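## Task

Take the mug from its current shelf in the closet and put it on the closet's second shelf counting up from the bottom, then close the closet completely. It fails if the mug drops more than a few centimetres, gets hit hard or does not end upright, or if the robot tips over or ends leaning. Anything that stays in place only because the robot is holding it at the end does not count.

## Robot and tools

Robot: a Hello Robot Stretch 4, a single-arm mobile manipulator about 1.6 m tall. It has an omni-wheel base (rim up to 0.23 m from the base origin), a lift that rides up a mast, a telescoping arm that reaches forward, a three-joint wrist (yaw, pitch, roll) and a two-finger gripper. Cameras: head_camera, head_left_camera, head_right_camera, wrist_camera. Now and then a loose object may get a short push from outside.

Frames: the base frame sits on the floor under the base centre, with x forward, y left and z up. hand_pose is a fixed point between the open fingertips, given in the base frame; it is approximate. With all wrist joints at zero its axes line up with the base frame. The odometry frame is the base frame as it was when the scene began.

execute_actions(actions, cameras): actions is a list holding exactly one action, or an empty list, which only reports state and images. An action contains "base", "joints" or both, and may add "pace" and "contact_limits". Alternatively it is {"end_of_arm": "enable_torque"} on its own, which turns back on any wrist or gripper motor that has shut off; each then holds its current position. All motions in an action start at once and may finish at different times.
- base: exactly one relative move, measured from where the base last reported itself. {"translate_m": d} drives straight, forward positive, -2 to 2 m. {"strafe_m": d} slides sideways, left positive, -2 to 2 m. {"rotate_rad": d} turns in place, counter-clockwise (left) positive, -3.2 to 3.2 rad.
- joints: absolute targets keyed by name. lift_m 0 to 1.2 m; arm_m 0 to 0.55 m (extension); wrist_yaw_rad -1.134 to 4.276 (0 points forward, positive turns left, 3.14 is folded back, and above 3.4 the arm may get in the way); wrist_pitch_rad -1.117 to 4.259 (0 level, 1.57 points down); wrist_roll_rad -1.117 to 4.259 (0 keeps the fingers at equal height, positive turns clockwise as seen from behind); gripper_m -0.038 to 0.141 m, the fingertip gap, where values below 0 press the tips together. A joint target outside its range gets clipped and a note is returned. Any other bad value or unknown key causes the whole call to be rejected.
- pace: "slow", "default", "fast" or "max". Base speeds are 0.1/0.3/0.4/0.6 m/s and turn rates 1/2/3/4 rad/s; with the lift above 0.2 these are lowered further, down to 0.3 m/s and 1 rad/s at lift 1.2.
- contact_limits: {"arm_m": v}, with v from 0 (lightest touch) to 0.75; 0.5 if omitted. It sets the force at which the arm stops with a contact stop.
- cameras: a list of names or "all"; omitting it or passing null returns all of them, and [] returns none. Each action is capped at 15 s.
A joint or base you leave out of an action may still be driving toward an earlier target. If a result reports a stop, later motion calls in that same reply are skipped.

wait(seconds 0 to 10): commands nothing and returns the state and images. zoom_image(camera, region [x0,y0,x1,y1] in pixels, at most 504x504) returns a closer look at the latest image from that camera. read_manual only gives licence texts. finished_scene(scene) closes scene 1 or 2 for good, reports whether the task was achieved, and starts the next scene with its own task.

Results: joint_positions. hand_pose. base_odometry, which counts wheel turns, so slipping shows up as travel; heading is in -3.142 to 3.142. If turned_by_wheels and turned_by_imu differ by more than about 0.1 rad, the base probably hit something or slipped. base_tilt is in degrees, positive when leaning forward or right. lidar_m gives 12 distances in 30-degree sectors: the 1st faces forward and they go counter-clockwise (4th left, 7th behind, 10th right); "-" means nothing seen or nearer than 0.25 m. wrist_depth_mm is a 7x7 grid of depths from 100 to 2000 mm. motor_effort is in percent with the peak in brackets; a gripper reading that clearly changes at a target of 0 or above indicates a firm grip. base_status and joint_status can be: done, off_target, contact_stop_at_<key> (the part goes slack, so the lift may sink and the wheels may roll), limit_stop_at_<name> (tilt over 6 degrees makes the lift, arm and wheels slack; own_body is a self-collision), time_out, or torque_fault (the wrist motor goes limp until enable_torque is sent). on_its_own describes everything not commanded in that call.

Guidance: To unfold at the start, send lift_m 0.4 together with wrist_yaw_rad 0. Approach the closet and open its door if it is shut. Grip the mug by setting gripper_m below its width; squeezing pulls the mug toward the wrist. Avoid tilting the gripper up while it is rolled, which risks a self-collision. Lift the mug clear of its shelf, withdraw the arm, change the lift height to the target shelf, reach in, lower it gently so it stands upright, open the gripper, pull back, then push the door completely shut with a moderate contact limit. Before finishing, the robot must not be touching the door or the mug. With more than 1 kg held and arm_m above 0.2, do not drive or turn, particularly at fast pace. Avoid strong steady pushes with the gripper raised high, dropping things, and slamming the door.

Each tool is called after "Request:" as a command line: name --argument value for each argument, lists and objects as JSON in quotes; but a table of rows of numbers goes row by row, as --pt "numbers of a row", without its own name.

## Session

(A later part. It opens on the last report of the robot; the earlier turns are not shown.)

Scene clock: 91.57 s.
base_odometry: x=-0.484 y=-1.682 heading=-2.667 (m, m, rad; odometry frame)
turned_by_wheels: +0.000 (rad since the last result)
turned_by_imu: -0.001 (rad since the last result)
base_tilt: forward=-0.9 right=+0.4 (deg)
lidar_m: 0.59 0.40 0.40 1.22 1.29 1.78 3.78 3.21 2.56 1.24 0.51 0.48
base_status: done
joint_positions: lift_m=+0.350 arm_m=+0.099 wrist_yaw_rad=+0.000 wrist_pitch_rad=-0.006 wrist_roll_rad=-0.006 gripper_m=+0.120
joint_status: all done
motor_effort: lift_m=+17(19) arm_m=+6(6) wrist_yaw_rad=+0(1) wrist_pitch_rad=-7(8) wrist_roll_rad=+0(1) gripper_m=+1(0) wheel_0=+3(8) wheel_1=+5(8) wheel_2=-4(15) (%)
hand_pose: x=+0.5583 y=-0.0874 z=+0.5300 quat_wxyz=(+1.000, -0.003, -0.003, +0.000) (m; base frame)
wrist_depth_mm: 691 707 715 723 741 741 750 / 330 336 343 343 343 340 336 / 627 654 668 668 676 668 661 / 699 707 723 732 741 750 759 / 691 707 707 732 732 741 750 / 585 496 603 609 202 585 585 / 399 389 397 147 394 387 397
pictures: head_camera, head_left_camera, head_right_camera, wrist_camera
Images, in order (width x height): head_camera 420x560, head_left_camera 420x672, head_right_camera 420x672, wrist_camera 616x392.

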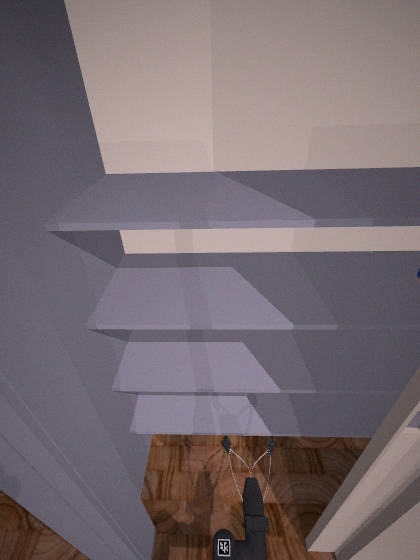

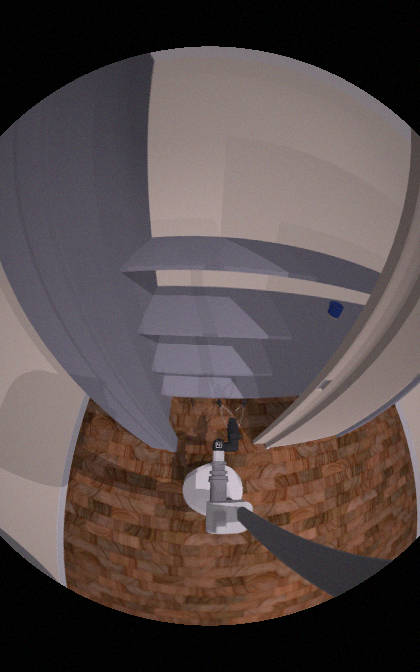

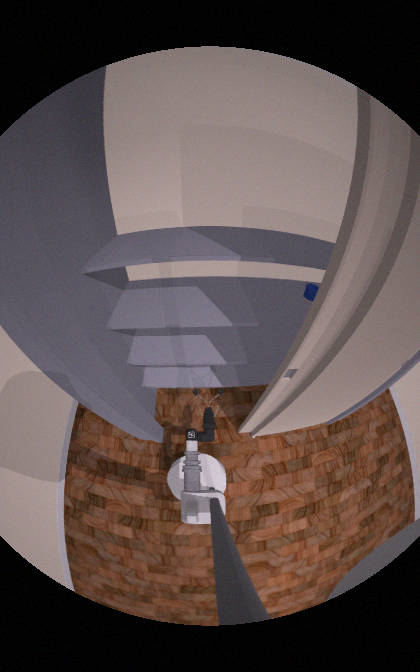

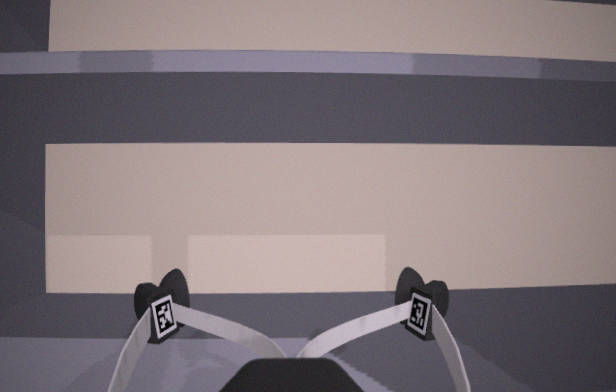

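Request:
execute_actions --actions '[{"base":{"strafe_m":-0.05},"joints":{"lift_m":0.9, "arm_m":0.05}}]' --cameras '["wrist_camera"]'

Request:
execute_actions --actions '[{"base":{"translate_m":0.3},"joints":{"arm_m":0.15},"pace":"slow"}]' --cameras '["head_right_camera"]'

Request:
execute_actions --actions '[{"base":{"rotate_rad":-0.6},"pace":"slow"}]' --cameras '["head_right_camera","head_camera","wrist_camera"]'

Scene clock: 101.00 s.
base_odometry: x=-0.507 y=-1.638 heading=-2.667 (m, m, rad; odometry frame)
turned_by_wheels: +0.000 (rad since the last result)
turned_by_imu: -0.001 (rad since the last result)
base_tilt: forward=-0.9 right=+0.5 (deg)
lidar_m: 0.60 0.43 0.42 1.27 1.35 1.84 3.80 3.25 2.52 1.15 0.50 0.45
base_status: done
joint_positions: lift_m=+0.900 arm_m=+0.051 wrist_yaw_rad=+0.000 wrist_pitch_rad=-0.006 wrist_roll_rad=-0.006 gripper_m=+0.120
joint_status: all done
motor_effort: lift_m=+21(23) arm_m=-6(6) wrist_yaw_rad=+0(1) wrist_pitch_rad=-10(8) wrist_roll_rad=-1(1) gripper_m=+0(0) wheel_0=+4(9) wheel_1=-3(12) wheel_2=+0(2) (%)
hand_pose: x=+0.5105 y=-0.0874 z=+1.0797 quat_wxyz=(+1.000, -0.003, -0.003, +0.000) (m; base frame)
wrist_depth_mm: 357 364 382 384 382 382 402 / 517 525 530 535 535 525 521 / 750 750 768 778 778 798 798 / 750 750 768 768 788 788 809 / 691 750 759 768 778 778 798 / 392 351 402 402 202 389 430 / 750 750 759 148 759 788 798
pictures: wrist_camera
Images, in order (width x height): wrist_camera 616x392.

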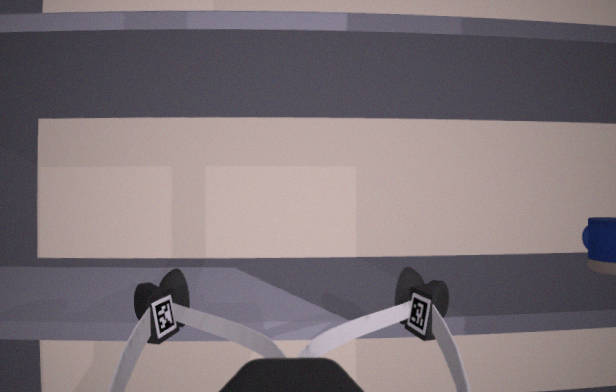

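Scene clock: 105.27 s.
base_odometry: x=-0.774 y=-1.775 heading=-2.666 (m, m, rad; odometry frame)
turned_by_wheels: +0.000 (rad since the last result)
turned_by_imu: -0.001 (rad since the last result)
base_tilt: forward=-0.9 right=+0.5 (deg)
lidar_m: 0.30 0.33 0.31 0.29 1.33 1.84 4.13 3.43 2.50 0.28 0.26 0.32
base_status: done
joint_positions: lift_m=+0.900 arm_m=+0.149 wrist_yaw_rad=+0.000 wrist_pitch_rad=-0.006 wrist_roll_rad=-0.006 gripper_m=+0.120
joint_status: all done
motor_effort: lift_m=+21(21) arm_m=+6(5) wrist_yaw_rad=+0(1) wrist_pitch_rad=-7(9) wrist_roll_rad=+0(0) gripper_m=+0(1) wheel_0=+5(10) wheel_1=+6(10) wheel_2=-6(12) (%)
hand_pose: x=+0.6083 y=-0.0874 z=+1.0797 quat_wxyz=(+1.000, -0.003, -0.003, +0.000) (m; base frame)
wrist_depth_mm: 353 364 366 370 357 366 368 / 359 364 366 370 375 379 382 / 362 364 368 370 375 379 384 / 357 359 368 370 373 379 382 / 359 362 366 370 375 377 379 / 357 327 366 368 201 375 379 / 262 256 259 148 259 255 268
pictures: head_right_camera
Images, in order (width x height): head_right_camera 420x672.

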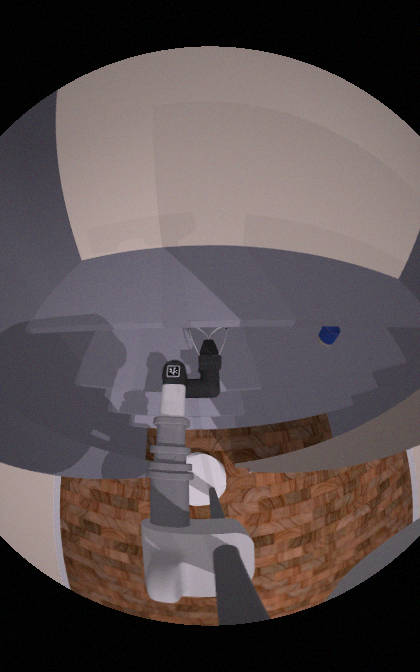

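Scene clock: 107.10 s.
base_odometry: x=-0.773 y=-1.775 heading=+3.018 (m, m, rad; odometry frame)
turned_by_wheels: -0.599 (rad since the last result)
turned_by_imu: -0.603 (rad since the last result)
base_tilt: forward=-0.9 right=+0.4 (deg)
lidar_m: 0.32 0.30 0.32 0.32 0.30 1.33 1.75 3.97 3.34 2.55 0.36 0.26
base_status: done
joint_positions: lift_m=+0.900 arm_m=+0.149 wrist_yaw_rad=+0.000 wrist_pitch_rad=-0.006 wrist_roll_rad=-0.006 gripper_m=+0.120
joint_status: not commanded
motor_effort: lift_m=+21(21) arm_m=+6(6) wrist_yaw_rad=+0(1) wrist_pitch_rad=-9(9) wrist_roll_rad=-1(1) gripper_m=+0(1) wheel_0=+5(9) wheel_1=+6(7) wheel_2=+5(8) (%)
hand_pose: x=+0.6083 y=-0.0874 z=+1.0797 quat_wxyz=(+1.000, -0.003, -0.003, +0.000) (m; base frame)
wrist_depth_mm: 355 364 355 359 359 366 364 / 397 442 496 539 539 525 525 / 399 449 517 609 750 891 831 / 394 449 517 609 741 931 842 / 394 445 521 591 384 809 798 / 382 325 402 399 202 389 384 / 263 256 260 147 260 255 270
pictures: head_camera, head_right_camera, wrist_camera
Images, in order (width x height): head_camera 420x560, head_right_camera 420x672, wrist_camera 616x392.

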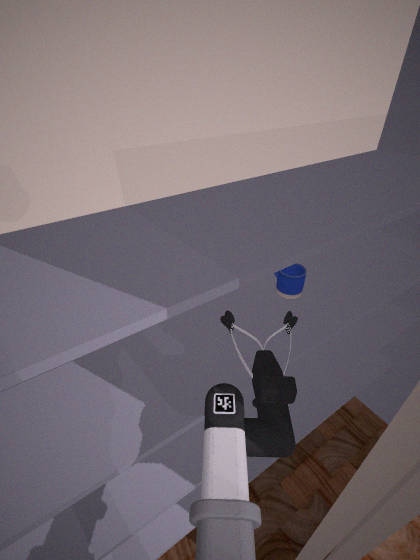

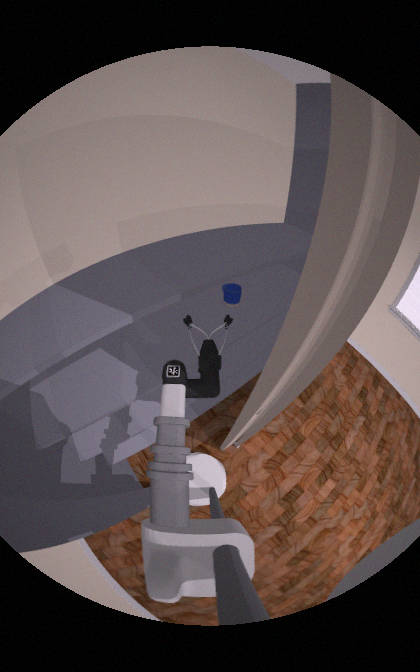

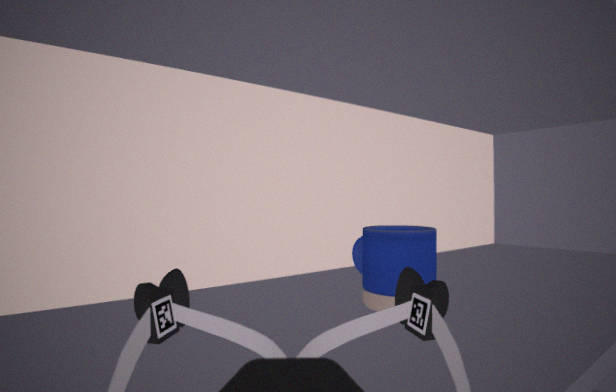

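Request:
execute_actions --actions '[{"base":{"rotate_rad":-0.15},"joints":{"lift_m":0.888,"gripper_m":0.14},"pace":"slow"}]' --cameras '["wrist_camera"]'

Request:
execute_actions --actions '[{"joints":{"arm_m":0.3},"pace":"slow"}]' --cameras '["head_camera","wrist_camera"]'

Scene clock: 112.07 s.
base_odometry: x=-0.773 y=-1.775 heading=+2.870 (m, m, rad; odometry frame)
turned_by_wheels: -0.149 (rad since the last result)
turned_by_imu: -0.150 (rad since the last result)
base_tilt: forward=-0.9 right=+0.4 (deg)
lidar_m: 0.36 0.30 0.31 0.38 0.29 1.29 1.51 2.79 3.34 2.75 1.16 0.26
base_status: done
joint_positions: lift_m=+0.888 arm_m=+0.149 wrist_yaw_rad=+0.000 wrist_pitch_rad=-0.006 wrist_roll_rad=-0.006 gripper_m=+0.140
joint_status: all done
motor_effort: lift_m=+16(20) arm_m=+6(6) wrist_yaw_rad=+0(1) wrist_pitch_rad=-7(8) wrist_roll_rad=-1(1) gripper_m=+0(1) wheel_0=+5(8) wheel_1=+6(9) wheel_2=+5(12) (%)
hand_pose: x=+0.6083 y=-0.0874 z=+1.0680 quat_wxyz=(+1.000, -0.003, -0.003, +0.000) (m; base frame)
wrist_depth_mm: 379 389 379 384 384 410 778 / 436 492 569 574 574 569 741 / 439 508 615 759 931 878 778 / 436 512 615 759 991 891 778 / 439 508 574 394 741 732 732 / 349 207 357 359 294 394 778 / 236 231 235 148 252 854 768
pictures: wrist_camera
Images, in order (width x height): wrist_camera 616x392.

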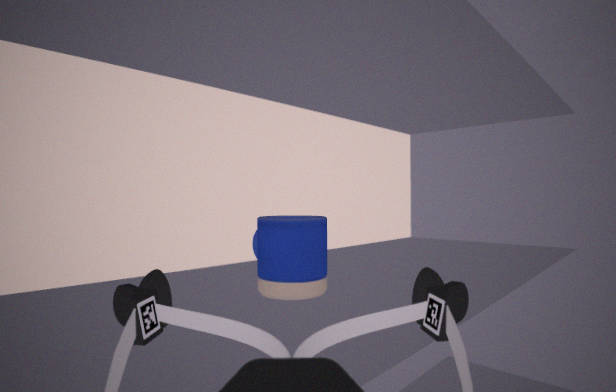

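Scene clock: 114.87 s.
base_odometry: x=-0.773 y=-1.775 heading=+2.869 (m, m, rad; odometry frame)
turned_by_wheels: +0.000 (rad since the last result)
turned_by_imu: -0.001 (rad since the last result)
base_tilt: forward=-1.0 right=+0.5 (deg)
lidar_m: 0.36 0.29 0.30 0.39 0.30 1.27 1.56 2.82 3.31 2.77 1.15 0.26
base_status: not commanded
joint_positions: lift_m=+0.888 arm_m=+0.299 wrist_yaw_rad=+0.000 wrist_pitch_rad=-0.007 wrist_roll_rad=-0.006 gripper_m=+0.140
joint_status: all done
motor_effort: lift_m=+16(16) arm_m=+6(6) wrist_yaw_rad=+2(4) wrist_pitch_rad=-4(7) wrist_roll_rad=-1(1) gripper_m=+2(1) wheel_0=+4(4) wheel_1=+5(6) wheel_2=+4(5) (%)
hand_pose: x=+0.7583 y=-0.0875 z=+1.0683 quat_wxyz=(+1.000, -0.003, -0.003, +0.000) (m; base frame)
wrist_depth_mm: 345 377 379 382 379 392 382 / 349 404 480 564 569 569 554 / 347 407 488 603 798 798 691 / 349 407 488 603 798 798 699 / 347 404 462 242 741 741 668 / 332 207 297 238 298 320 349 / 238 232 236 148 236 233 244
pictures: head_camera, wrist_camera
Images, in order (width x height): head_camera 420x560, wrist_camera 616x392.

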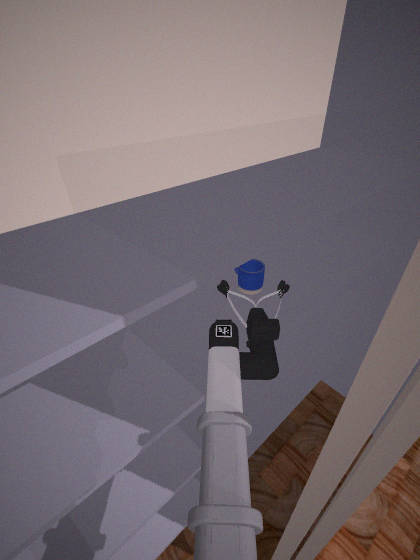

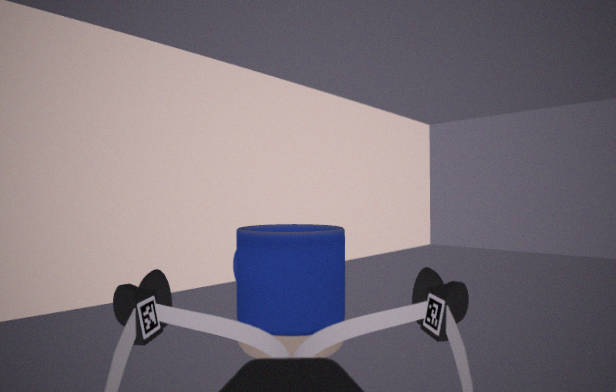

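Request:
execute_actions --actions '[{"joints":{"arm_m":0.355,"lift_m":0.895},"pace":"slow"}]' --cameras '[]'

Request:
execute_actions --actions '[{"joints":{"gripper_m":0.03}}]' --cameras '[]'

Request:
execute_actions --actions '[{"joints":{"lift_m":0.92},"pace":"slow"}]' --cameras '["head_camera","wrist_camera"]'

Scene clock: 119.33 s.
base_odometry: x=-0.773 y=-1.775 heading=+2.869 (m, m, rad; odometry frame)
turned_by_wheels: +0.000 (rad since the last result)
turned_by_imu: -0.001 (rad since the last result)
base_tilt: forward=-0.8 right=+0.4 (deg)
lidar_m: 0.36 0.31 0.32 0.36 0.29 1.27 1.56 2.81 3.31 2.77 1.12 0.26
base_status: not commanded
joint_positions: lift_m=+0.895 arm_m=+0.354 wrist_yaw_rad=+0.000 wrist_pitch_rad=-0.006 wrist_roll_rad=-0.006 gripper_m=+0.140
joint_status: all done
motor_effort: lift_m=+22(22) arm_m=+6(6) wrist_yaw_rad=+1(1) wrist_pitch_rad=-7(7) wrist_roll_rad=-1(0) gripper_m=-1(1) wheel_0=+4(4) wheel_1=+5(5) wheel_2=+4(4) (%)
hand_pose: x=+0.8133 y=-0.0875 z=+1.0747 quat_wxyz=(+1.000, -0.003, -0.003, +0.000) (m; base frame)
wrist_depth_mm: 314 355 368 370 368 377 373 / 315 364 442 508 554 549 539 / 315 368 439 544 723 759 661 / 315 368 439 544 723 768 661 / 314 368 413 195 654 723 627 / 310 208 194 181 312 336 366 / 250 245 230 148 248 243 257
pictures: none
No camera images: the call's "cameras" was empty. Leave "cameras" out to get every camera's image.

Scene clock: 121.43 s.
base_odometry: x=-0.773 y=-1.775 heading=+2.869 (m, m, rad; odometry frame)
turned_by_wheels: +0.000 (rad since the last result)
turned_by_imu: +0.000 (rad since the last result)
base_tilt: forward=-1.0 right=+0.4 (deg)
lidar_m: 0.36 0.30 0.29 0.36 0.29 1.29 1.53 2.86 3.34 2.75 1.14 0.25
base_status: not commanded
joint_positions: lift_m=+0.895 arm_m=+0.354 wrist_yaw_rad=+0.000 wrist_pitch_rad=-0.006 wrist_roll_rad=-0.006 gripper_m=+0.030
joint_status: all done
motor_effort: lift_m=+21(22) arm_m=+6(6) wrist_yaw_rad=-1(1) wrist_pitch_rad=-8(8) wrist_roll_rad=-1(0) gripper_m=-20(18) wheel_0=+4(4) wheel_1=+5(5) wheel_2=+4(4) (%)
hand_pose: x=+0.8133 y=-0.0874 z=+1.0747 quat_wxyz=(+1.000, -0.003, -0.003, +0.000) (m; base frame)
wrist_depth_mm: 314 355 370 373 370 379 375 / 314 366 439 508 559 554 544 / 317 366 442 544 715 759 661 / 314 364 439 544 715 750 661 / 315 366 404 236 654 723 634 / 309 342 182 166 187 370 368 / 250 229 192 165 231 229 256
pictures: none
No camera images: the call's "cameras" was empty. Leave "cameras" out to get every camera's image.

Scene clock: 122.43 s.
base_odometry: x=-0.773 y=-1.775 heading=+2.869 (m, m, rad; odometry frame)
turned_by_wheels: +0.000 (rad since the last result)
turned_by_imu: +0.000 (rad since the last result)
base_tilt: forward=-0.8 right=+0.4 (deg)
lidar_m: 0.37 0.30 0.31 0.37 0.29 1.30 1.54 2.84 3.35 2.75 1.14 0.27
base_status: not commanded
joint_positions: lift_m=+0.920 arm_m=+0.354 wrist_yaw_rad=+0.000 wrist_pitch_rad=-0.002 wrist_roll_rad=-0.006 gripper_m=+0.030
joint_status: all done
motor_effort: lift_m=+23(23) arm_m=+6(6) wrist_yaw_rad=+0(1) wrist_pitch_rad=-18(19) wrist_roll_rad=-1(1) gripper_m=-22(19) wheel_0=+4(4) wheel_1=+5(5) wheel_2=+4(4) (%)
hand_pose: x=+0.8133 y=-0.0874 z=+1.0986 quat_wxyz=(+1.000, -0.003, -0.001, +0.000) (m; base frame)
wrist_depth_mm: 307 330 322 324 324 330 327 / 314 364 427 492 488 480 477 / 314 366 436 549 691 741 654 / 314 366 436 544 715 750 661 / 314 364 404 237 691 741 647 / 312 347 182 166 187 442 436 / 297 274 193 165 277 274 297
pictures: head_camera, wrist_camera
Images, in order (width x height): head_camera 420x560, wrist_camera 616x392.

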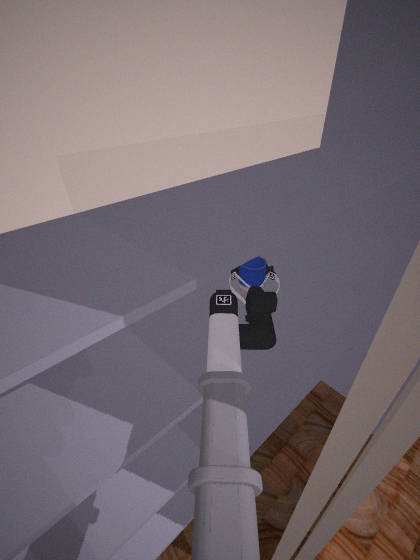

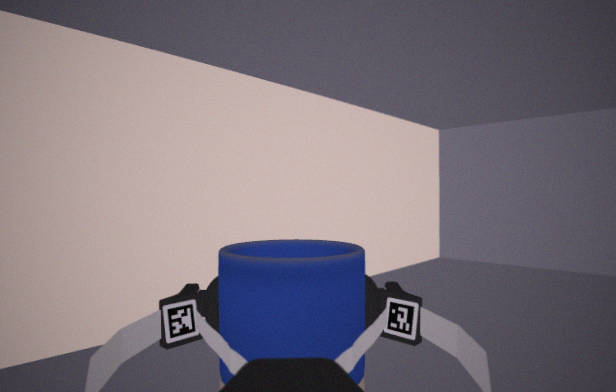

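Request:
execute_actions --actions '[{"joints":{"arm_m":0.15}}]' --cameras '[]'

Request:
execute_actions --actions '[{"base":{"rotate_rad":0.76},"pace":"slow"}]' --cameras '[]'

Request:
execute_actions --actions '[{"base":{"translate_m":-0.35},"joints":{"arm_m":0.0}}]' --cameras '[]'

Request:
execute_actions --actions '[{"joints":{"lift_m":0.62}}]' --cameras '["wrist_camera"]'

Scene clock: 127.93 s.
base_odometry: x=-0.773 y=-1.775 heading=+2.869 (m, m, rad; odometry frame)
turned_by_wheels: +0.000 (rad since the last result)
turned_by_imu: -0.001 (rad since the last result)
base_tilt: forward=-1.0 right=+0.4 (deg)
lidar_m: 0.35 0.30 0.30 0.40 0.30 1.29 1.52 2.80 3.33 2.79 1.11 0.26
base_status: not commanded
joint_positions: lift_m=+0.920 arm_m=+0.151 wrist_yaw_rad=+0.000 wrist_pitch_rad=-0.002 wrist_roll_rad=-0.006 gripper_m=+0.030
joint_status: all done
motor_effort: lift_m=+23(23) arm_m=-6(7) wrist_yaw_rad=+1(1) wrist_pitch_rad=-18(19) wrist_roll_rad=-1(0) gripper_m=-20(21) wheel_0=+4(5) wheel_1=+5(5) wheel_2=+4(4) (%)
hand_pose: x=+0.6105 y=-0.0874 z=+1.0985 quat_wxyz=(+1.000, -0.003, -0.001, +0.000) (m; base frame)
wrist_depth_mm: 322 327 319 324 320 370 768 / 427 477 484 488 484 484 759 / 439 508 615 741 946 842 750 / 439 512 609 750 976 891 788 / 436 508 559 237 917 854 750 / 418 445 182 166 189 449 759 / 300 276 191 165 277 310 759
pictures: none
No camera images: the call's "cameras" was empty. Leave "cameras" out to get every camera's image.

Scene clock: 129.97 s.
base_odometry: x=-0.773 y=-1.775 heading=-2.655 (m, m, rad; odometry frame)
turned_by_wheels: +0.759 (rad since the last result)
turned_by_imu: +0.763 (rad since the last result)
base_tilt: forward=-0.8 right=+0.5 (deg)
lidar_m: 0.30 0.33 0.31 0.30 1.32 1.85 3.69 3.43 2.51 0.28 0.27 0.34
base_status: done
joint_positions: lift_m=+0.920 arm_m=+0.151 wrist_yaw_rad=+0.000 wrist_pitch_rad=-0.002 wrist_roll_rad=-0.006 gripper_m=+0.030
joint_status: not commanded
motor_effort: lift_m=+22(22) arm_m=-6(6) wrist_yaw_rad=-1(2) wrist_pitch_rad=-18(18) wrist_roll_rad=-1(1) gripper_m=-20(21) wheel_0=-6(11) wheel_1=-7(11) wheel_2=-6(9) (%)
hand_pose: x=+0.6105 y=-0.0873 z=+1.0986 quat_wxyz=(+1.000, -0.003, -0.001, +0.000) (m; base frame)
wrist_depth_mm: 320 327 320 322 320 330 324 / 357 362 362 368 370 373 375 / 357 362 364 364 370 375 377 / 357 362 362 366 368 373 377 / 357 359 362 236 370 373 375 / 359 359 182 166 187 373 373 / 300 276 192 165 278 276 298
pictures: none
No camera images: the call's "cameras" was empty. Leave "cameras" out to get every camera's image.

Scene clock: 132.60 s.
base_odometry: x=-0.464 y=-1.612 heading=-2.656 (m, m, rad; odometry frame)
turned_by_wheels: +0.000 (rad since the last result)
turned_by_imu: +0.000 (rad since the last result)
base_tilt: forward=-0.9 right=+0.5 (deg)
lidar_m: 0.65 0.46 0.47 1.26 1.34 1.88 3.73 3.20 2.50 1.33 0.51 0.48
base_status: done
joint_positions: lift_m=+0.920 arm_m=+0.001 wrist_yaw_rad=+0.000 wrist_pitch_rad=-0.002 wrist_roll_rad=-0.006 gripper_m=+0.030
joint_status: all done
motor_effort: lift_m=+22(22) arm_m=-6(6) wrist_yaw_rad=+0(1) wrist_pitch_rad=-18(19) wrist_roll_rad=-1(1) gripper_m=-19(18) wheel_0=-4(9) wheel_1=-4(10) wheel_2=+4(15) (%)
hand_pose: x=+0.4605 y=-0.0874 z=+1.0986 quat_wxyz=(+1.000, -0.003, -0.001, +0.000) (m; base frame)
wrist_depth_mm: 759 866 854 866 878 891 891 / 512 525 530 535 535 525 517 / 741 842 866 866 878 891 904 / 768 854 866 866 891 891 891 / 750 854 788 238 891 878 891 / 496 455 182 166 187 508 564 / 750 866 193 165 878 878 904
pictures: none
No camera images: the call's "cameras" was empty. Leave "cameras" out to get every camera's image.

Scene clock: 134.87 s.
base_odometry: x=-0.464 y=-1.612 heading=-2.656 (m, m, rad; odometry frame)
turned_by_wheels: +0.000 (rad since the last result)
turned_by_imu: +0.000 (rad since the last result)
base_tilt: forward=-0.9 right=+0.5 (deg)
lidar_m: 0.66 0.46 0.46 1.28 1.35 1.84 3.73 3.22 2.48 1.36 0.53 0.48
base_status: not commanded
joint_positions: lift_m=+0.620 arm_m=+0.001 wrist_yaw_rad=+0.000 wrist_pitch_rad=-0.002 wrist_roll_rad=-0.006 gripper_m=+0.030
joint_status: all done
motor_effort: lift_m=+18(21) arm_m=-6(6) wrist_yaw_rad=+1(0) wrist_pitch_rad=-18(18) wrist_roll_rad=-1(0) gripper_m=-20(19) wheel_0=-4(4) wheel_1=-4(4) wheel_2=+4(4) (%)
hand_pose: x=+0.4605 y=-0.0874 z=+0.7989 quat_wxyz=(+1.000, -0.003, -0.001, +0.000) (m; base frame)
wrist_depth_mm: 750 854 878 878 891 891 891 / 492 504 517 517 517 512 564 / 741 854 866 866 878 891 891 / 759 866 866 866 891 891 891 / 741 854 809 236 878 891 891 / 521 473 182 166 187 517 517 / 759 866 192 165 891 891 891
pictures: wrist_camera
Images, in order (width x height): wrist_camera 616x392.

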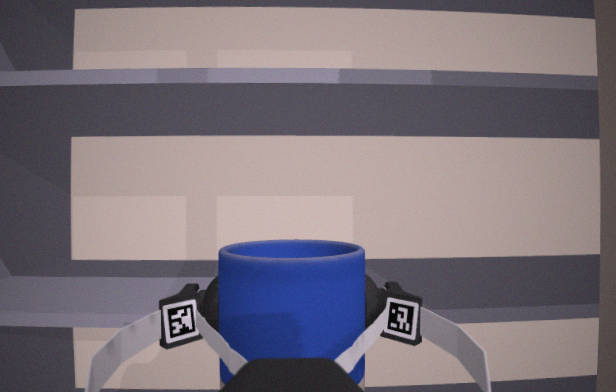

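Request:
execute_actions --actions '[{"joints":{"arm_m":0.4}}]' --cameras '[]'

Request:
execute_actions --actions '[{"joints":{"lift_m":0.585},"pace":"slow"}]' --cameras '["wrist_camera"]'

Scene clock: 139.63 s.
base_odometry: x=-0.464 y=-1.612 heading=-2.656 (m, m, rad; odometry frame)
turned_by_wheels: +0.000 (rad since the last result)
turned_by_imu: -0.001 (rad since the last result)
base_tilt: forward=-0.8 right=+0.4 (deg)
lidar_m: 0.65 0.48 0.48 1.28 1.37 1.87 3.76 3.22 2.47 1.35 0.52 0.49
base_status: not commanded
joint_positions: lift_m=+0.620 arm_m=+0.399 wrist_yaw_rad=+0.000 wrist_pitch_rad=-0.002 wrist_roll_rad=-0.006 gripper_m=+0.030
joint_status: all done
motor_effort: lift_m=+18(18) arm_m=+6(7) wrist_yaw_rad=+0(1) wrist_pitch_rad=-17(19) wrist_roll_rad=-1(0) gripper_m=-20(19) wheel_0=-4(4) wheel_1=-4(4) wheel_2=+4(4) (%)
hand_pose: x=+0.8583 y=-0.0874 z=+0.7989 quat_wxyz=(+1.000, -0.003, -0.001, +0.000) (m; base frame)
wrist_depth_mm: 312 319 310 312 310 320 314 / 459 462 462 469 469 473 459 / 455 459 466 473 477 477 484 / 462 462 466 469 473 477 480 / 455 459 462 237 473 480 480 / 455 459 182 166 188 462 455 / 310 285 193 165 287 285 307
pictures: none
No camera images: the call's "cameras" was empty. Leave "cameras" out to get every camera's image.

Scene clock: 140.77 s.
base_odometry: x=-0.464 y=-1.612 heading=-2.656 (m, m, rad; odometry frame)
turned_by_wheels: +0.000 (rad since the last result)
turned_by_imu: +0.000 (rad since the last result)
base_tilt: forward=-0.9 right=+0.5 (deg)
lidar_m: 0.66 0.48 0.47 1.27 1.36 1.86 3.72 3.23 2.47 1.34 0.54 0.46
base_status: not commanded
joint_positions: lift_m=+0.585 arm_m=+0.399 wrist_yaw_rad=+0.000 wrist_pitch_rad=-0.012 wrist_roll_rad=-0.006 gripper_m=+0.030
joint_status: all done
motor_effort: lift_m=+14(16) arm_m=+6(6) wrist_yaw_rad=+0(0) wrist_pitch_rad=+10(17) wrist_roll_rad=+0(0) gripper_m=-18(19) wheel_0=-4(4) wheel_1=-4(4) wheel_2=+4(4) (%)
hand_pose: x=+0.8583 y=-0.0874 z=+0.7670 quat_wxyz=(+1.000, -0.003, -0.006, +0.000) (m; base frame)
wrist_depth_mm: 368 373 368 370 366 377 370 / 459 466 469 473 469 480 484 / 459 462 466 473 473 480 484 / 459 462 462 469 473 477 477 / 459 462 462 236 469 473 480 / 373 377 182 167 186 375 370 / 249 229 190 165 229 228 256
pictures: wrist_camera
Images, in order (width x height): wrist_camera 616x392.

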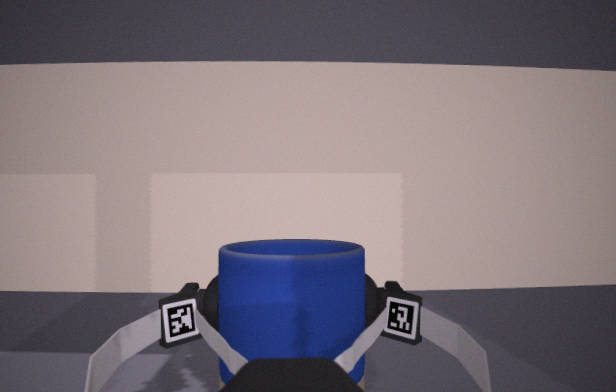

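Request:
execute_actions --actions '[{"joints":{"lift_m":0.59,"gripper_m":0.13}}]' --cameras '[]'

Request:
execute_actions --actions '[{"base":{"translate_m":-0.15},"joints":{"arm_m":0.0}}]' --cameras '["wrist_camera"]'

Request:
execute_actions --actions '[{"base":{"strafe_m":-0.33},"joints":{"lift_m":0.85,"gripper_m":-0.01,"wrist_yaw_rad":0.4}}]' --cameras '[]'

Request:
execute_actions --actions '[{"joints":{"arm_m":0.07},"contact_limits":{"arm_m":0.15}}]' --cameras '["wrist_camera"]'

Scene clock: 146.87 s.
base_odometry: x=-0.464 y=-1.612 heading=-2.656 (m, m, rad; odometry frame)
turned_by_wheels: +0.000 (rad since the last result)
turned_by_imu: -0.001 (rad since the last result)
base_tilt: forward=-0.8 right=+0.5 (deg)
lidar_m: 0.65 0.45 0.48 1.27 1.34 1.89 3.75 3.24 2.49 1.35 0.51 0.47
base_status: not commanded
joint_positions: lift_m=+0.590 arm_m=+0.399 wrist_yaw_rad=+0.000 wrist_pitch_rad=-0.006 wrist_roll_rad=-0.006 gripper_m=+0.130
joint_status: all done
motor_effort: lift_m=+21(20) arm_m=+6(6) wrist_yaw_rad=+1(1) wrist_pitch_rad=-8(9) wrist_roll_rad=-1(1) gripper_m=+0(23) wheel_0=-4(4) wheel_1=-4(4) wheel_2=+4(4) (%)
hand_pose: x=+0.8583 y=-0.0874 z=+0.7698 quat_wxyz=(+1.000, -0.003, -0.003, +0.000) (m; base frame)
wrist_depth_mm: 368 377 368 370 370 382 375 / 459 462 466 477 477 480 480 / 455 462 466 469 473 477 480 / 462 462 469 469 473 477 480 / 455 462 466 188 473 480 484 / 368 211 188 182 205 366 370 / 249 245 231 147 245 243 256
pictures: none
No camera images: the call's "cameras" was empty. Leave "cameras" out to get every camera's image.

Scene clock: 149.17 s.
base_odometry: x=-0.332 y=-1.542 heading=-2.656 (m, m, rad; odometry frame)
turned_by_wheels: +0.000 (rad since the last result)
turned_by_imu: +0.000 (rad since the last result)
base_tilt: forward=-0.9 right=+0.4 (deg)
lidar_m: 0.80 0.57 0.69 1.28 1.35 1.87 3.56 3.00 2.49 2.36 0.72 0.62
base_status: done
joint_positions: lift_m=+0.590 arm_m=+0.001 wrist_yaw_rad=+0.000 wrist_pitch_rad=-0.006 wrist_roll_rad=-0.006 gripper_m=+0.130
joint_status: all done
motor_effort: lift_m=+21(21) arm_m=-6(6) wrist_yaw_rad=+0(1) wrist_pitch_rad=-8(8) wrist_roll_rad=-1(0) gripper_m=+1(1) wheel_0=-4(10) wheel_1=-4(10) wheel_2=+4(15) (%)
hand_pose: x=+0.4605 y=-0.0874 z=+0.7696 quat_wxyz=(+1.000, -0.003, -0.003, +0.000) (m; base frame)
wrist_depth_mm: 759 1008 1025 1025 1008 377 349 / 683 1008 1025 1025 1042 382 349 / 750 1008 1008 1025 1042 778 347 / 768 1008 1025 1025 1025 1042 349 / 683 798 809 741 798 615 345 / 768 211 1008 1025 207 359 347 / 750 917 946 147 931 353 347
pictures: wrist_camera
Images, in order (width x height): wrist_camera 616x392.

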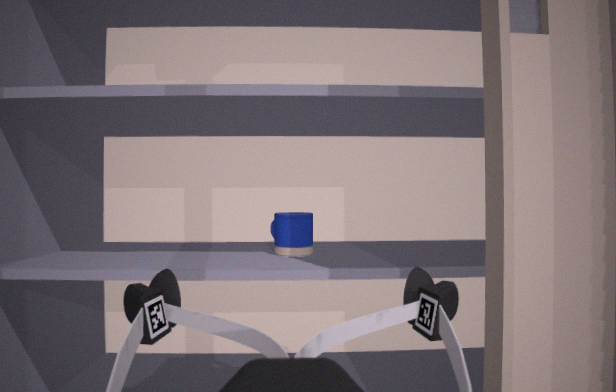

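Scene clock: 151.60 s.
base_odometry: x=-0.486 y=-1.250 heading=-2.656 (m, m, rad; odometry frame)
turned_by_wheels: +0.000 (rad since the last result)
turned_by_imu: -0.002 (rad since the last result)
base_tilt: forward=-1.0 right=+0.4 (deg)
lidar_m: 0.48 0.85 0.81 1.60 1.69 2.33 3.58 2.96 2.17 2.03 0.72 0.53
base_status: done
joint_positions: lift_m=+0.850 arm_m=+0.001 wrist_yaw_rad=+0.400 wrist_pitch_rad=-0.006 wrist_roll_rad=-0.006 gripper_m=-0.010
joint_status: all done
motor_effort: lift_m=+21(22) arm_m=-6(6) wrist_yaw_rad=+0(9) wrist_pitch_rad=-9(9) wrist_roll_rad=+0(1) gripper_m=-8(6) wheel_0=+3(11) wheel_1=-4(15) wheel_2=+0(5) (%)
hand_pose: x=+0.4717 y=+0.0318 z=+1.0297 quat_wxyz=(+0.980, -0.002, -0.003, +0.199) (m; base frame)
wrist_depth_mm: 809 1025 1182 1078 304 237 224 / 798 917 866 699 303 238 224 / 798 991 1160 1060 304 237 225 / 809 1025 1182 1060 304 237 223 / 809 946 1160 640 303 236 224 / 798 1042 1060 204 298 236 223 / 798 820 778 182 294 236 223
pictures: none
No camera images: the call's "cameras" was empty. Leave "cameras" out to get every camera's image.

Scene clock: 152.73 s.
base_odometry: x=-0.486 y=-1.250 heading=-2.656 (m, m, rad; odometry frame)
turned_by_wheels: +0.000 (rad since the last result)
turned_by_imu: +0.000 (rad since the last result)
base_tilt: forward=-1.0 right=+0.5 (deg)
lidar_m: 0.49 0.82 0.82 1.61 1.68 2.34 3.56 2.94 2.13 2.04 0.71 0.51
base_status: not commanded
joint_positions: lift_m=+0.850 arm_m=+0.069 wrist_yaw_rad=+0.400 wrist_pitch_rad=-0.006 wrist_roll_rad=-0.006 gripper_m=-0.010
joint_status: all done
motor_effort: lift_m=+21(21) arm_m=+6(4) wrist_yaw_rad=+0(1) wrist_pitch_rad=-8(9) wrist_roll_rad=-1(1) gripper_m=-8(10) wheel_0=+3(4) wheel_1=-4(4) wheel_2=+0(0) (%)
contact_limits: arm_m 0.15
hand_pose: x=+0.5396 y=+0.0318 z=+1.0297 quat_wxyz=(+0.980, -0.002, -0.003, +0.199) (m; base frame)
wrist_depth_mm: 798 1025 1098 258 237 176 - / 778 842 699 258 236 176 166 / 809 976 1060 257 236 176 166 / 809 1008 1078 259 236 176 166 / 778 931 854 266 236 175 165 / 798 1025 1060 204 231 175 165 / 768 820 768 182 231 175 -
pictures: wrist_camera
Images, in order (width x height): wrist_camera 616x392.

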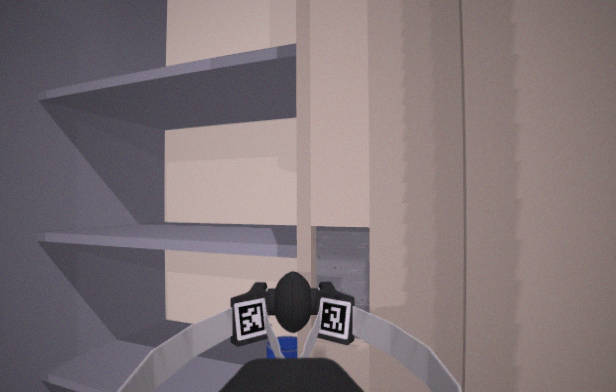

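Request:
execute_actions --actions '[{"base":{"strafe_m":-0.025}}]' --cameras '[]'

Request:
execute_actions --actions '[{"joints":{"arm_m":0.098},"pace":"slow","contact_limits":{"arm_m":0.15}}]' --cameras '["wrist_camera"]'

Request:
execute_actions --actions '[{"base":{"strafe_m":0.58},"pace":"slow"}]' --cameras '["wrist_camera"]'

Scene clock: 156.20 s.
base_odometry: x=-0.497 y=-1.228 heading=-2.656 (m, m, rad; odometry frame)
turned_by_wheels: +0.000 (rad since the last result)
turned_by_imu: -0.001 (rad since the last result)
base_tilt: forward=-0.8 right=+0.4 (deg)
lidar_m: 0.49 0.84 0.83 1.63 1.70 2.38 3.57 2.92 2.13 2.03 0.73 0.50
base_status: done
joint_positions: lift_m=+0.850 arm_m=+0.069 wrist_yaw_rad=+0.400 wrist_pitch_rad=-0.006 wrist_roll_rad=-0.006 gripper_m=-0.010
joint_status: not commanded
motor_effort: lift_m=+21(21) arm_m=+6(6) wrist_yaw_rad=+1(1) wrist_pitch_rad=-9(8) wrist_roll_rad=-1(0) gripper_m=-9(9) wheel_0=+2(10) wheel_1=-4(11) wheel_2=+0(2) (%)
hand_pose: x=+0.5396 y=+0.0318 z=+1.0297 quat_wxyz=(+0.980, -0.002, -0.003, +0.199) (m; base frame)
wrist_depth_mm: 831 1060 1098 258 237 176 - / 798 842 691 259 236 176 166 / 831 1025 1078 258 236 176 166 / 831 1042 1098 257 236 175 166 / 809 976 854 267 236 175 166 / 831 1042 1042 204 232 175 165 / 798 820 732 182 209 175 -
pictures: none
No camera images: the call's "cameras" was empty. Leave "cameras" out to get every camera's image.

Scene clock: 157.43 s.
base_odometry: x=-0.497 y=-1.228 heading=-2.656 (m, m, rad; odometry frame)
turned_by_wheels: +0.000 (rad since the last result)
turned_by_imu: -0.001 (rad since the last result)
base_tilt: forward=-1.0 right=+0.5 (deg)
lidar_m: 0.47 0.84 0.84 1.64 1.72 2.31 3.57 2.95 2.11 2.03 0.73 0.51
base_status: not commanded
joint_positions: lift_m=+0.850 arm_m=+0.093 wrist_yaw_rad=+0.397 wrist_pitch_rad=-0.007 wrist_roll_rad=-0.006 gripper_m=-0.010
joint_status: arm_m contact_stop (moved +0.024 of +0.029)
on_its_own: arm_m is slack since a contact_stop (your +0.098 is given up)
motor_effort: lift_m=+21(21) arm_m=+0(15) wrist_yaw_rad=+9(12) wrist_pitch_rad=-6(8) wrist_roll_rad=-1(1) gripper_m=-6(9) wheel_0=+2(2) wheel_1=-3(4) wheel_2=-5(5) (%)
contact_limits: arm_m 0.15
hand_pose: x=+0.5638 y=+0.0310 z=+1.0300 quat_wxyz=(+0.980, -0.002, -0.004, +0.197) (m; base frame)
wrist_depth_mm: 831 1078 1078 234 215 155 - / 798 759 691 235 215 155 147 / 831 1025 1060 236 216 155 147 / 831 1042 1060 234 215 155 147 / 820 946 854 246 215 154 147 / 820 1025 191 202 166 154 147 / 798 788 778 157 164 154 -
pictures: wrist_camera
Images, in order (width x height): wrist_camera 616x392.

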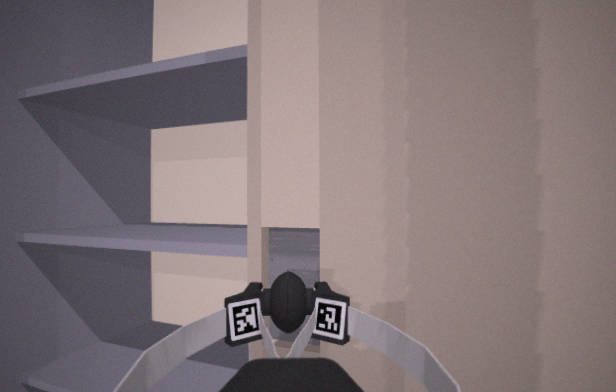

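not run: a stop came earlier in this reply.

Finger touches the front door; shift.

Request:
execute_actions --actions '[{"base":{"strafe_m":0.012},"joints":{"arm_m":0.088},"pace":"slow"}]' --cameras '[]'

Request:
execute_actions --actions '[{"joints":{"arm_m":0.099},"pace":"slow","contact_limits":{"arm_m":0.15}}]' --cameras '["wrist_camera"]'

Request:
execute_actions --actions '[{"base":{"strafe_m":0.57},"pace":"slow"}]' --cameras '["wrist_camera"]'

Scene clock: 161.37 s.
base_odometry: x=-0.492 y=-1.239 heading=-2.656 (m, m, rad; odometry frame)
turned_by_wheels: +0.000 (rad since the last result)
turned_by_imu: +0.000 (rad since the last result)
base_tilt: forward=-0.9 right=+0.4 (deg)
lidar_m: 0.49 0.82 0.80 1.62 1.69 2.35 3.58 2.95 2.12 2.04 0.72 0.49
base_status: done
joint_positions: lift_m=+0.850 arm_m=+0.089 wrist_yaw_rad=+0.400 wrist_pitch_rad=-0.006 wrist_roll_rad=-0.006 gripper_m=-0.010
joint_status: all done
motor_effort: lift_m=+21(21) arm_m=-6(6) wrist_yaw_rad=+2(9) wrist_pitch_rad=-6(7) wrist_roll_rad=+0(1) gripper_m=-8(8) wheel_0=-5(9) wheel_1=+5(10) wheel_2=-2(4) (%)
hand_pose: x=+0.5598 y=+0.0317 z=+1.0298 quat_wxyz=(+0.980, -0.002, -0.003, +0.198) (m; base frame)
wrist_depth_mm: 809 1025 1078 237 217 158 - / 788 759 699 236 216 158 150 / 820 991 1060 236 216 158 150 / 820 1060 1060 236 216 158 150 / 798 917 854 245 216 157 150 / 809 1060 1025 204 213 157 149 / 778 820 759 182 211 157 -
pictures: none
No camera images: the call's "cameras" was empty. Leave "cameras" out to get every camera's image.

Scene clock: 162.30 s.
base_odometry: x=-0.492 y=-1.239 heading=-2.656 (m, m, rad; odometry frame)
turned_by_wheels: +0.000 (rad since the last result)
turned_by_imu: +0.000 (rad since the last result)
base_tilt: forward=-0.9 right=+0.5 (deg)
lidar_m: 0.49 0.83 0.81 1.61 1.73 2.35 3.58 2.91 2.14 2.04 0.74 0.50
base_status: not commanded
joint_positions: lift_m=+0.850 arm_m=+0.098 wrist_yaw_rad=+0.400 wrist_pitch_rad=-0.006 wrist_roll_rad=-0.006 gripper_m=-0.010
joint_status: all done
motor_effort: lift_m=+21(21) arm_m=+6(7) wrist_yaw_rad=+1(1) wrist_pitch_rad=-8(7) wrist_roll_rad=+0(1) gripper_m=-7(11) wheel_0=-5(4) wheel_1=+6(5) wheel_2=-2(2) (%)
contact_limits: arm_m 0.15
hand_pose: x=+0.5686 y=+0.0317 z=+1.0298 quat_wxyz=(+0.980, -0.002, -0.003, +0.198) (m; base frame)
wrist_depth_mm: 809 1042 1078 227 208 150 - / 788 759 699 227 208 150 142 / 809 1008 1042 226 207 150 142 / 820 1042 1078 226 206 150 142 / 798 931 842 235 206 149 142 / 809 1042 1042 204 204 149 141 / 778 809 750 182 202 149 -
pictures: wrist_camera
Images, in order (width x height): wrist_camera 616x392.

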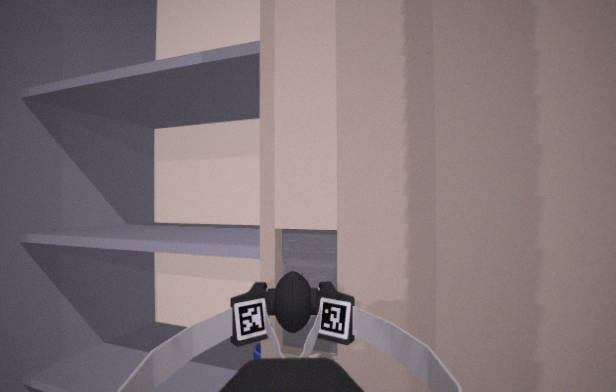

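Scene clock: 169.13 s.
base_odometry: x=-0.226 y=-1.743 heading=-2.657 (m, m, rad; odometry frame)
turned_by_wheels: +0.000 (rad since the last result)
turned_by_imu: -0.001 (rad since the last result)
base_tilt: forward=-1.0 right=+0.4 (deg)
lidar_m: 0.47 0.49 1.11 1.05 1.11 1.50 3.56 2.99 2.76 2.62 0.77 0.57
base_status: done
joint_positions: lift_m=+0.850 arm_m=+0.098 wrist_yaw_rad=+0.395 wrist_pitch_rad=-0.006 wrist_roll_rad=-0.006 gripper_m=-0.010
joint_status: not commanded
on_its_own: wrist_yaw_rad is at rest, and its effort (+14) is outside its rest range (-13 to +13)
motor_effort: lift_m=+21(21) arm_m=+6(6) wrist_yaw_rad=+14(36) wrist_pitch_rad=-8(6) wrist_roll_rad=+0(1) gripper_m=-9(11) wheel_0=-8(15) wheel_1=+6(6) wheel_2=-3(4) (%)
hand_pose: x=+0.5687 y=+0.0304 z=+1.0297 quat_wxyz=(+0.981, -0.002, -0.003, +0.196) (m; base frame)
wrist_depth_mm: 202 216 303 230 211 195 184 / 202 216 304 231 211 195 184 / 200 216 303 230 211 195 183 / 200 216 303 230 211 195 185 / 200 216 301 238 210 195 184 / 200 215 258 206 206 195 183 / 200 202 277 226 206 193 183
pictures: wrist_camera
Images, in order (width x height): wrist_camera 616x392.

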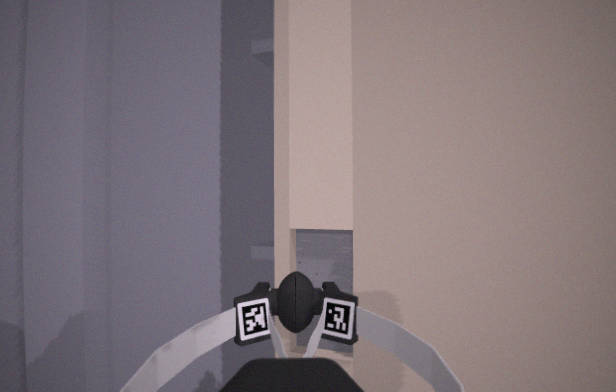

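Request:
execute_actions --actions '[{"base":{"strafe_m":0.065},"joints":{"arm_m":0.102},"pace":"slow"}]' --cameras '["wrist_camera","head_right_camera"]'

Scene clock: 173.00 s.
base_odometry: x=-0.196 y=-1.800 heading=-2.657 (m, m, rad; odometry frame)
turned_by_wheels: +0.000 (rad since the last result)
turned_by_imu: -0.001 (rad since the last result)
base_tilt: forward=-1.0 right=+0.5 (deg)
lidar_m: 0.45 0.51 1.03 0.99 1.06 1.43 3.57 3.00 2.82 2.66 0.80 0.57
base_status: done
joint_positions: lift_m=+0.850 arm_m=+0.101 wrist_yaw_rad=+0.395 wrist_pitch_rad=-0.006 wrist_roll_rad=-0.006 gripper_m=-0.010
joint_status: all done
on_its_own: wrist_yaw_rad is at rest, and its effort (+14) is outside its rest range (-13 to +13)
motor_effort: lift_m=+21(21) arm_m=+7(10) wrist_yaw_rad=+14(25) wrist_pitch_rad=-7(10) wrist_roll_rad=+0(0) gripper_m=-7(10) wheel_0=-9(12) wheel_1=+5(12) wheel_2=-2(7) (%)
hand_pose: x=+0.5716 y=+0.0304 z=+1.0297 quat_wxyz=(+0.981, -0.002, -0.003, +0.196) (m; base frame)
wrist_depth_mm: 220 176 191 228 208 193 182 / 217 175 191 228 209 193 182 / 217 175 191 228 208 192 182 / 216 175 191 227 208 193 181 / 216 174 190 236 208 192 181 / 216 175 180 202 204 191 181 / 216 174 179 200 204 191 181
pictures: head_right_camera, wrist_camera
Images, in order (width x height): head_right_camera 420x672, wrist_camera 616x392.

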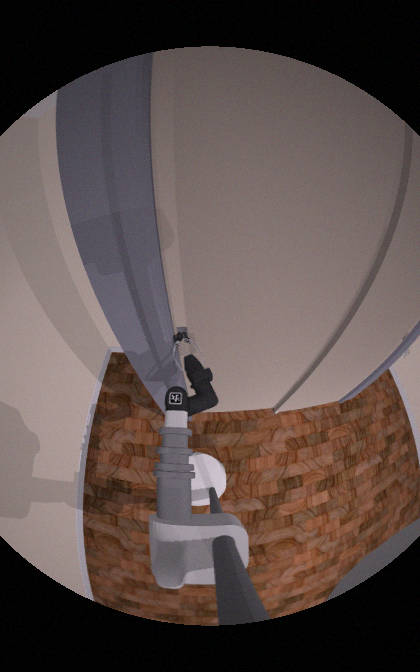

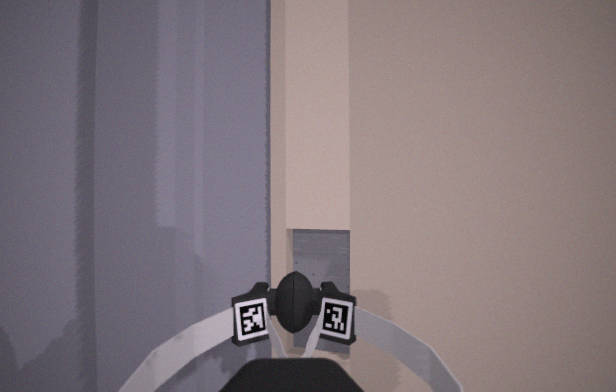

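Request:
execute_actions --actions '[{"base":{"strafe_m":0.012},"pace":"slow"}]' --cameras '["wrist_camera"]'

Request:
execute_actions --actions '[{"base":{"strafe_m":-0.03},"joints":{"arm_m":0.0}}]' --cameras '["wrist_camera","head_camera"]'

Request:
zoom_image --camera "head_camera" --region '[280,440,420,560]'

Scene clock: 175.97 s.
base_odometry: x=-0.191 y=-1.810 heading=-2.658 (m, m, rad; odometry frame)
turned_by_wheels: -0.001 (rad since the last result)
turned_by_imu: -0.002 (rad since the last result)
base_tilt: forward=-0.8 right=+0.5 (deg)
lidar_m: 0.47 0.49 1.04 0.98 1.03 1.44 3.58 3.01 2.84 2.68 0.81 0.56
base_status: done
joint_positions: lift_m=+0.850 arm_m=+0.101 wrist_yaw_rad=+0.385 wrist_pitch_rad=-0.006 wrist_roll_rad=-0.006 gripper_m=-0.010
joint_status: not commanded
on_its_own: wrist_yaw_rad is at rest, and its effort (+42) is outside its rest range (-13 to +13)
motor_effort: lift_m=+21(21) arm_m=+7(7) wrist_yaw_rad=+42(43) wrist_pitch_rad=-7(7) wrist_roll_rad=-1(1) gripper_m=-6(10) wheel_0=-13(17) wheel_1=+5(8) wheel_2=-4(6) (%)
hand_pose: x=+0.5719 y=+0.0274 z=+1.0297 quat_wxyz=(+0.981, -0.002, -0.003, +0.191) (m; base frame)
wrist_depth_mm: 214 175 182 228 209 195 183 / 214 174 182 227 208 193 183 / 213 174 183 227 210 194 184 / 213 173 182 226 210 194 184 / 213 173 181 236 208 193 184 / 213 173 175 203 204 193 183 / 213 173 175 200 206 191 182
pictures: wrist_camera
Images, in order (width x height): wrist_camera 616x392.

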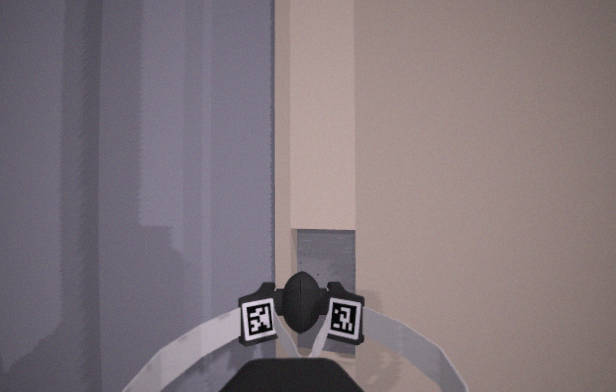

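Scene clock: 177.27 s.
base_odometry: x=-0.204 y=-1.784 heading=-2.659 (m, m, rad; odometry frame)
turned_by_wheels: +0.000 (rad since the last result)
turned_by_imu: -0.001 (rad since the last result)
base_tilt: forward=-1.0 right=+0.3 (deg)
lidar_m: 0.47 0.50 1.08 0.99 1.08 1.46 3.60 2.98 2.82 2.63 0.82 0.54
base_status: done
joint_positions: lift_m=+0.850 arm_m=+0.001 wrist_yaw_rad=+0.400 wrist_pitch_rad=-0.006 wrist_roll_rad=-0.006 gripper_m=-0.010
joint_status: all done
motor_effort: lift_m=+21(21) arm_m=-6(8) wrist_yaw_rad=+1(42) wrist_pitch_rad=-9(8) wrist_roll_rad=-1(0) gripper_m=-10(10) wheel_0=+3(9) wheel_1=-4(10) wheel_2=-4(3) (%)
hand_pose: x=+0.4717 y=+0.0318 z=+1.0297 quat_wxyz=(+0.980, -0.002, -0.003, +0.199) (m; base frame)
wrist_depth_mm: 1060 329 278 325 304 282 263 / 1060 329 278 322 303 281 263 / 1042 325 277 322 306 279 264 / 1042 325 274 324 304 279 264 / 1042 324 276 330 304 278 263 / 1042 324 209 204 298 279 262 / 1042 324 270 182 297 278 262
pictures: head_camera, wrist_camera
Images, in order (width x height): head_camera 420x560, wrist_camera 616x392.

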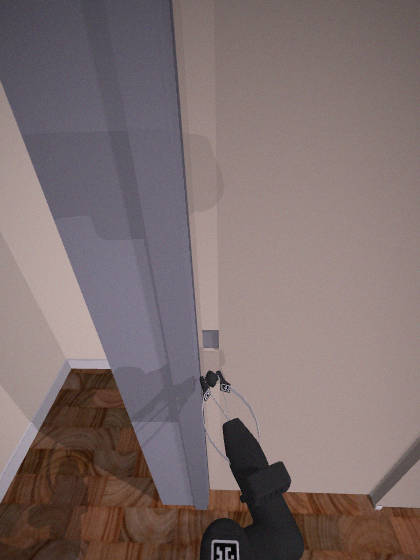

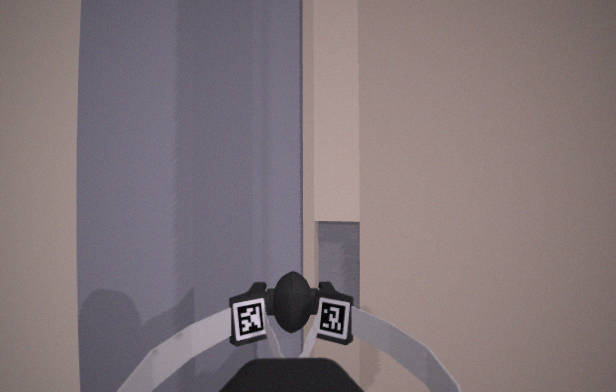

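Region (280, 440, 420, 560) of head_camera's 420x560 image, scaled by 3.600, with more detail than that image has; it fills the top 432 rows of this view, and the rest is white.

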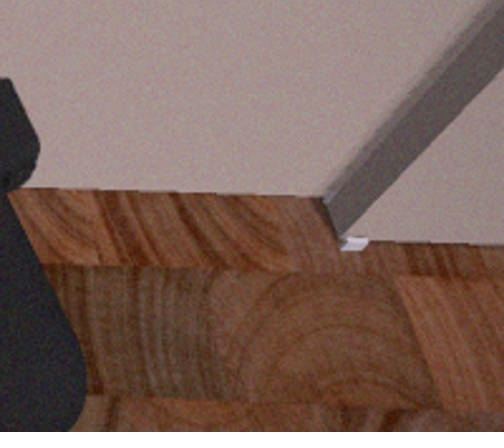

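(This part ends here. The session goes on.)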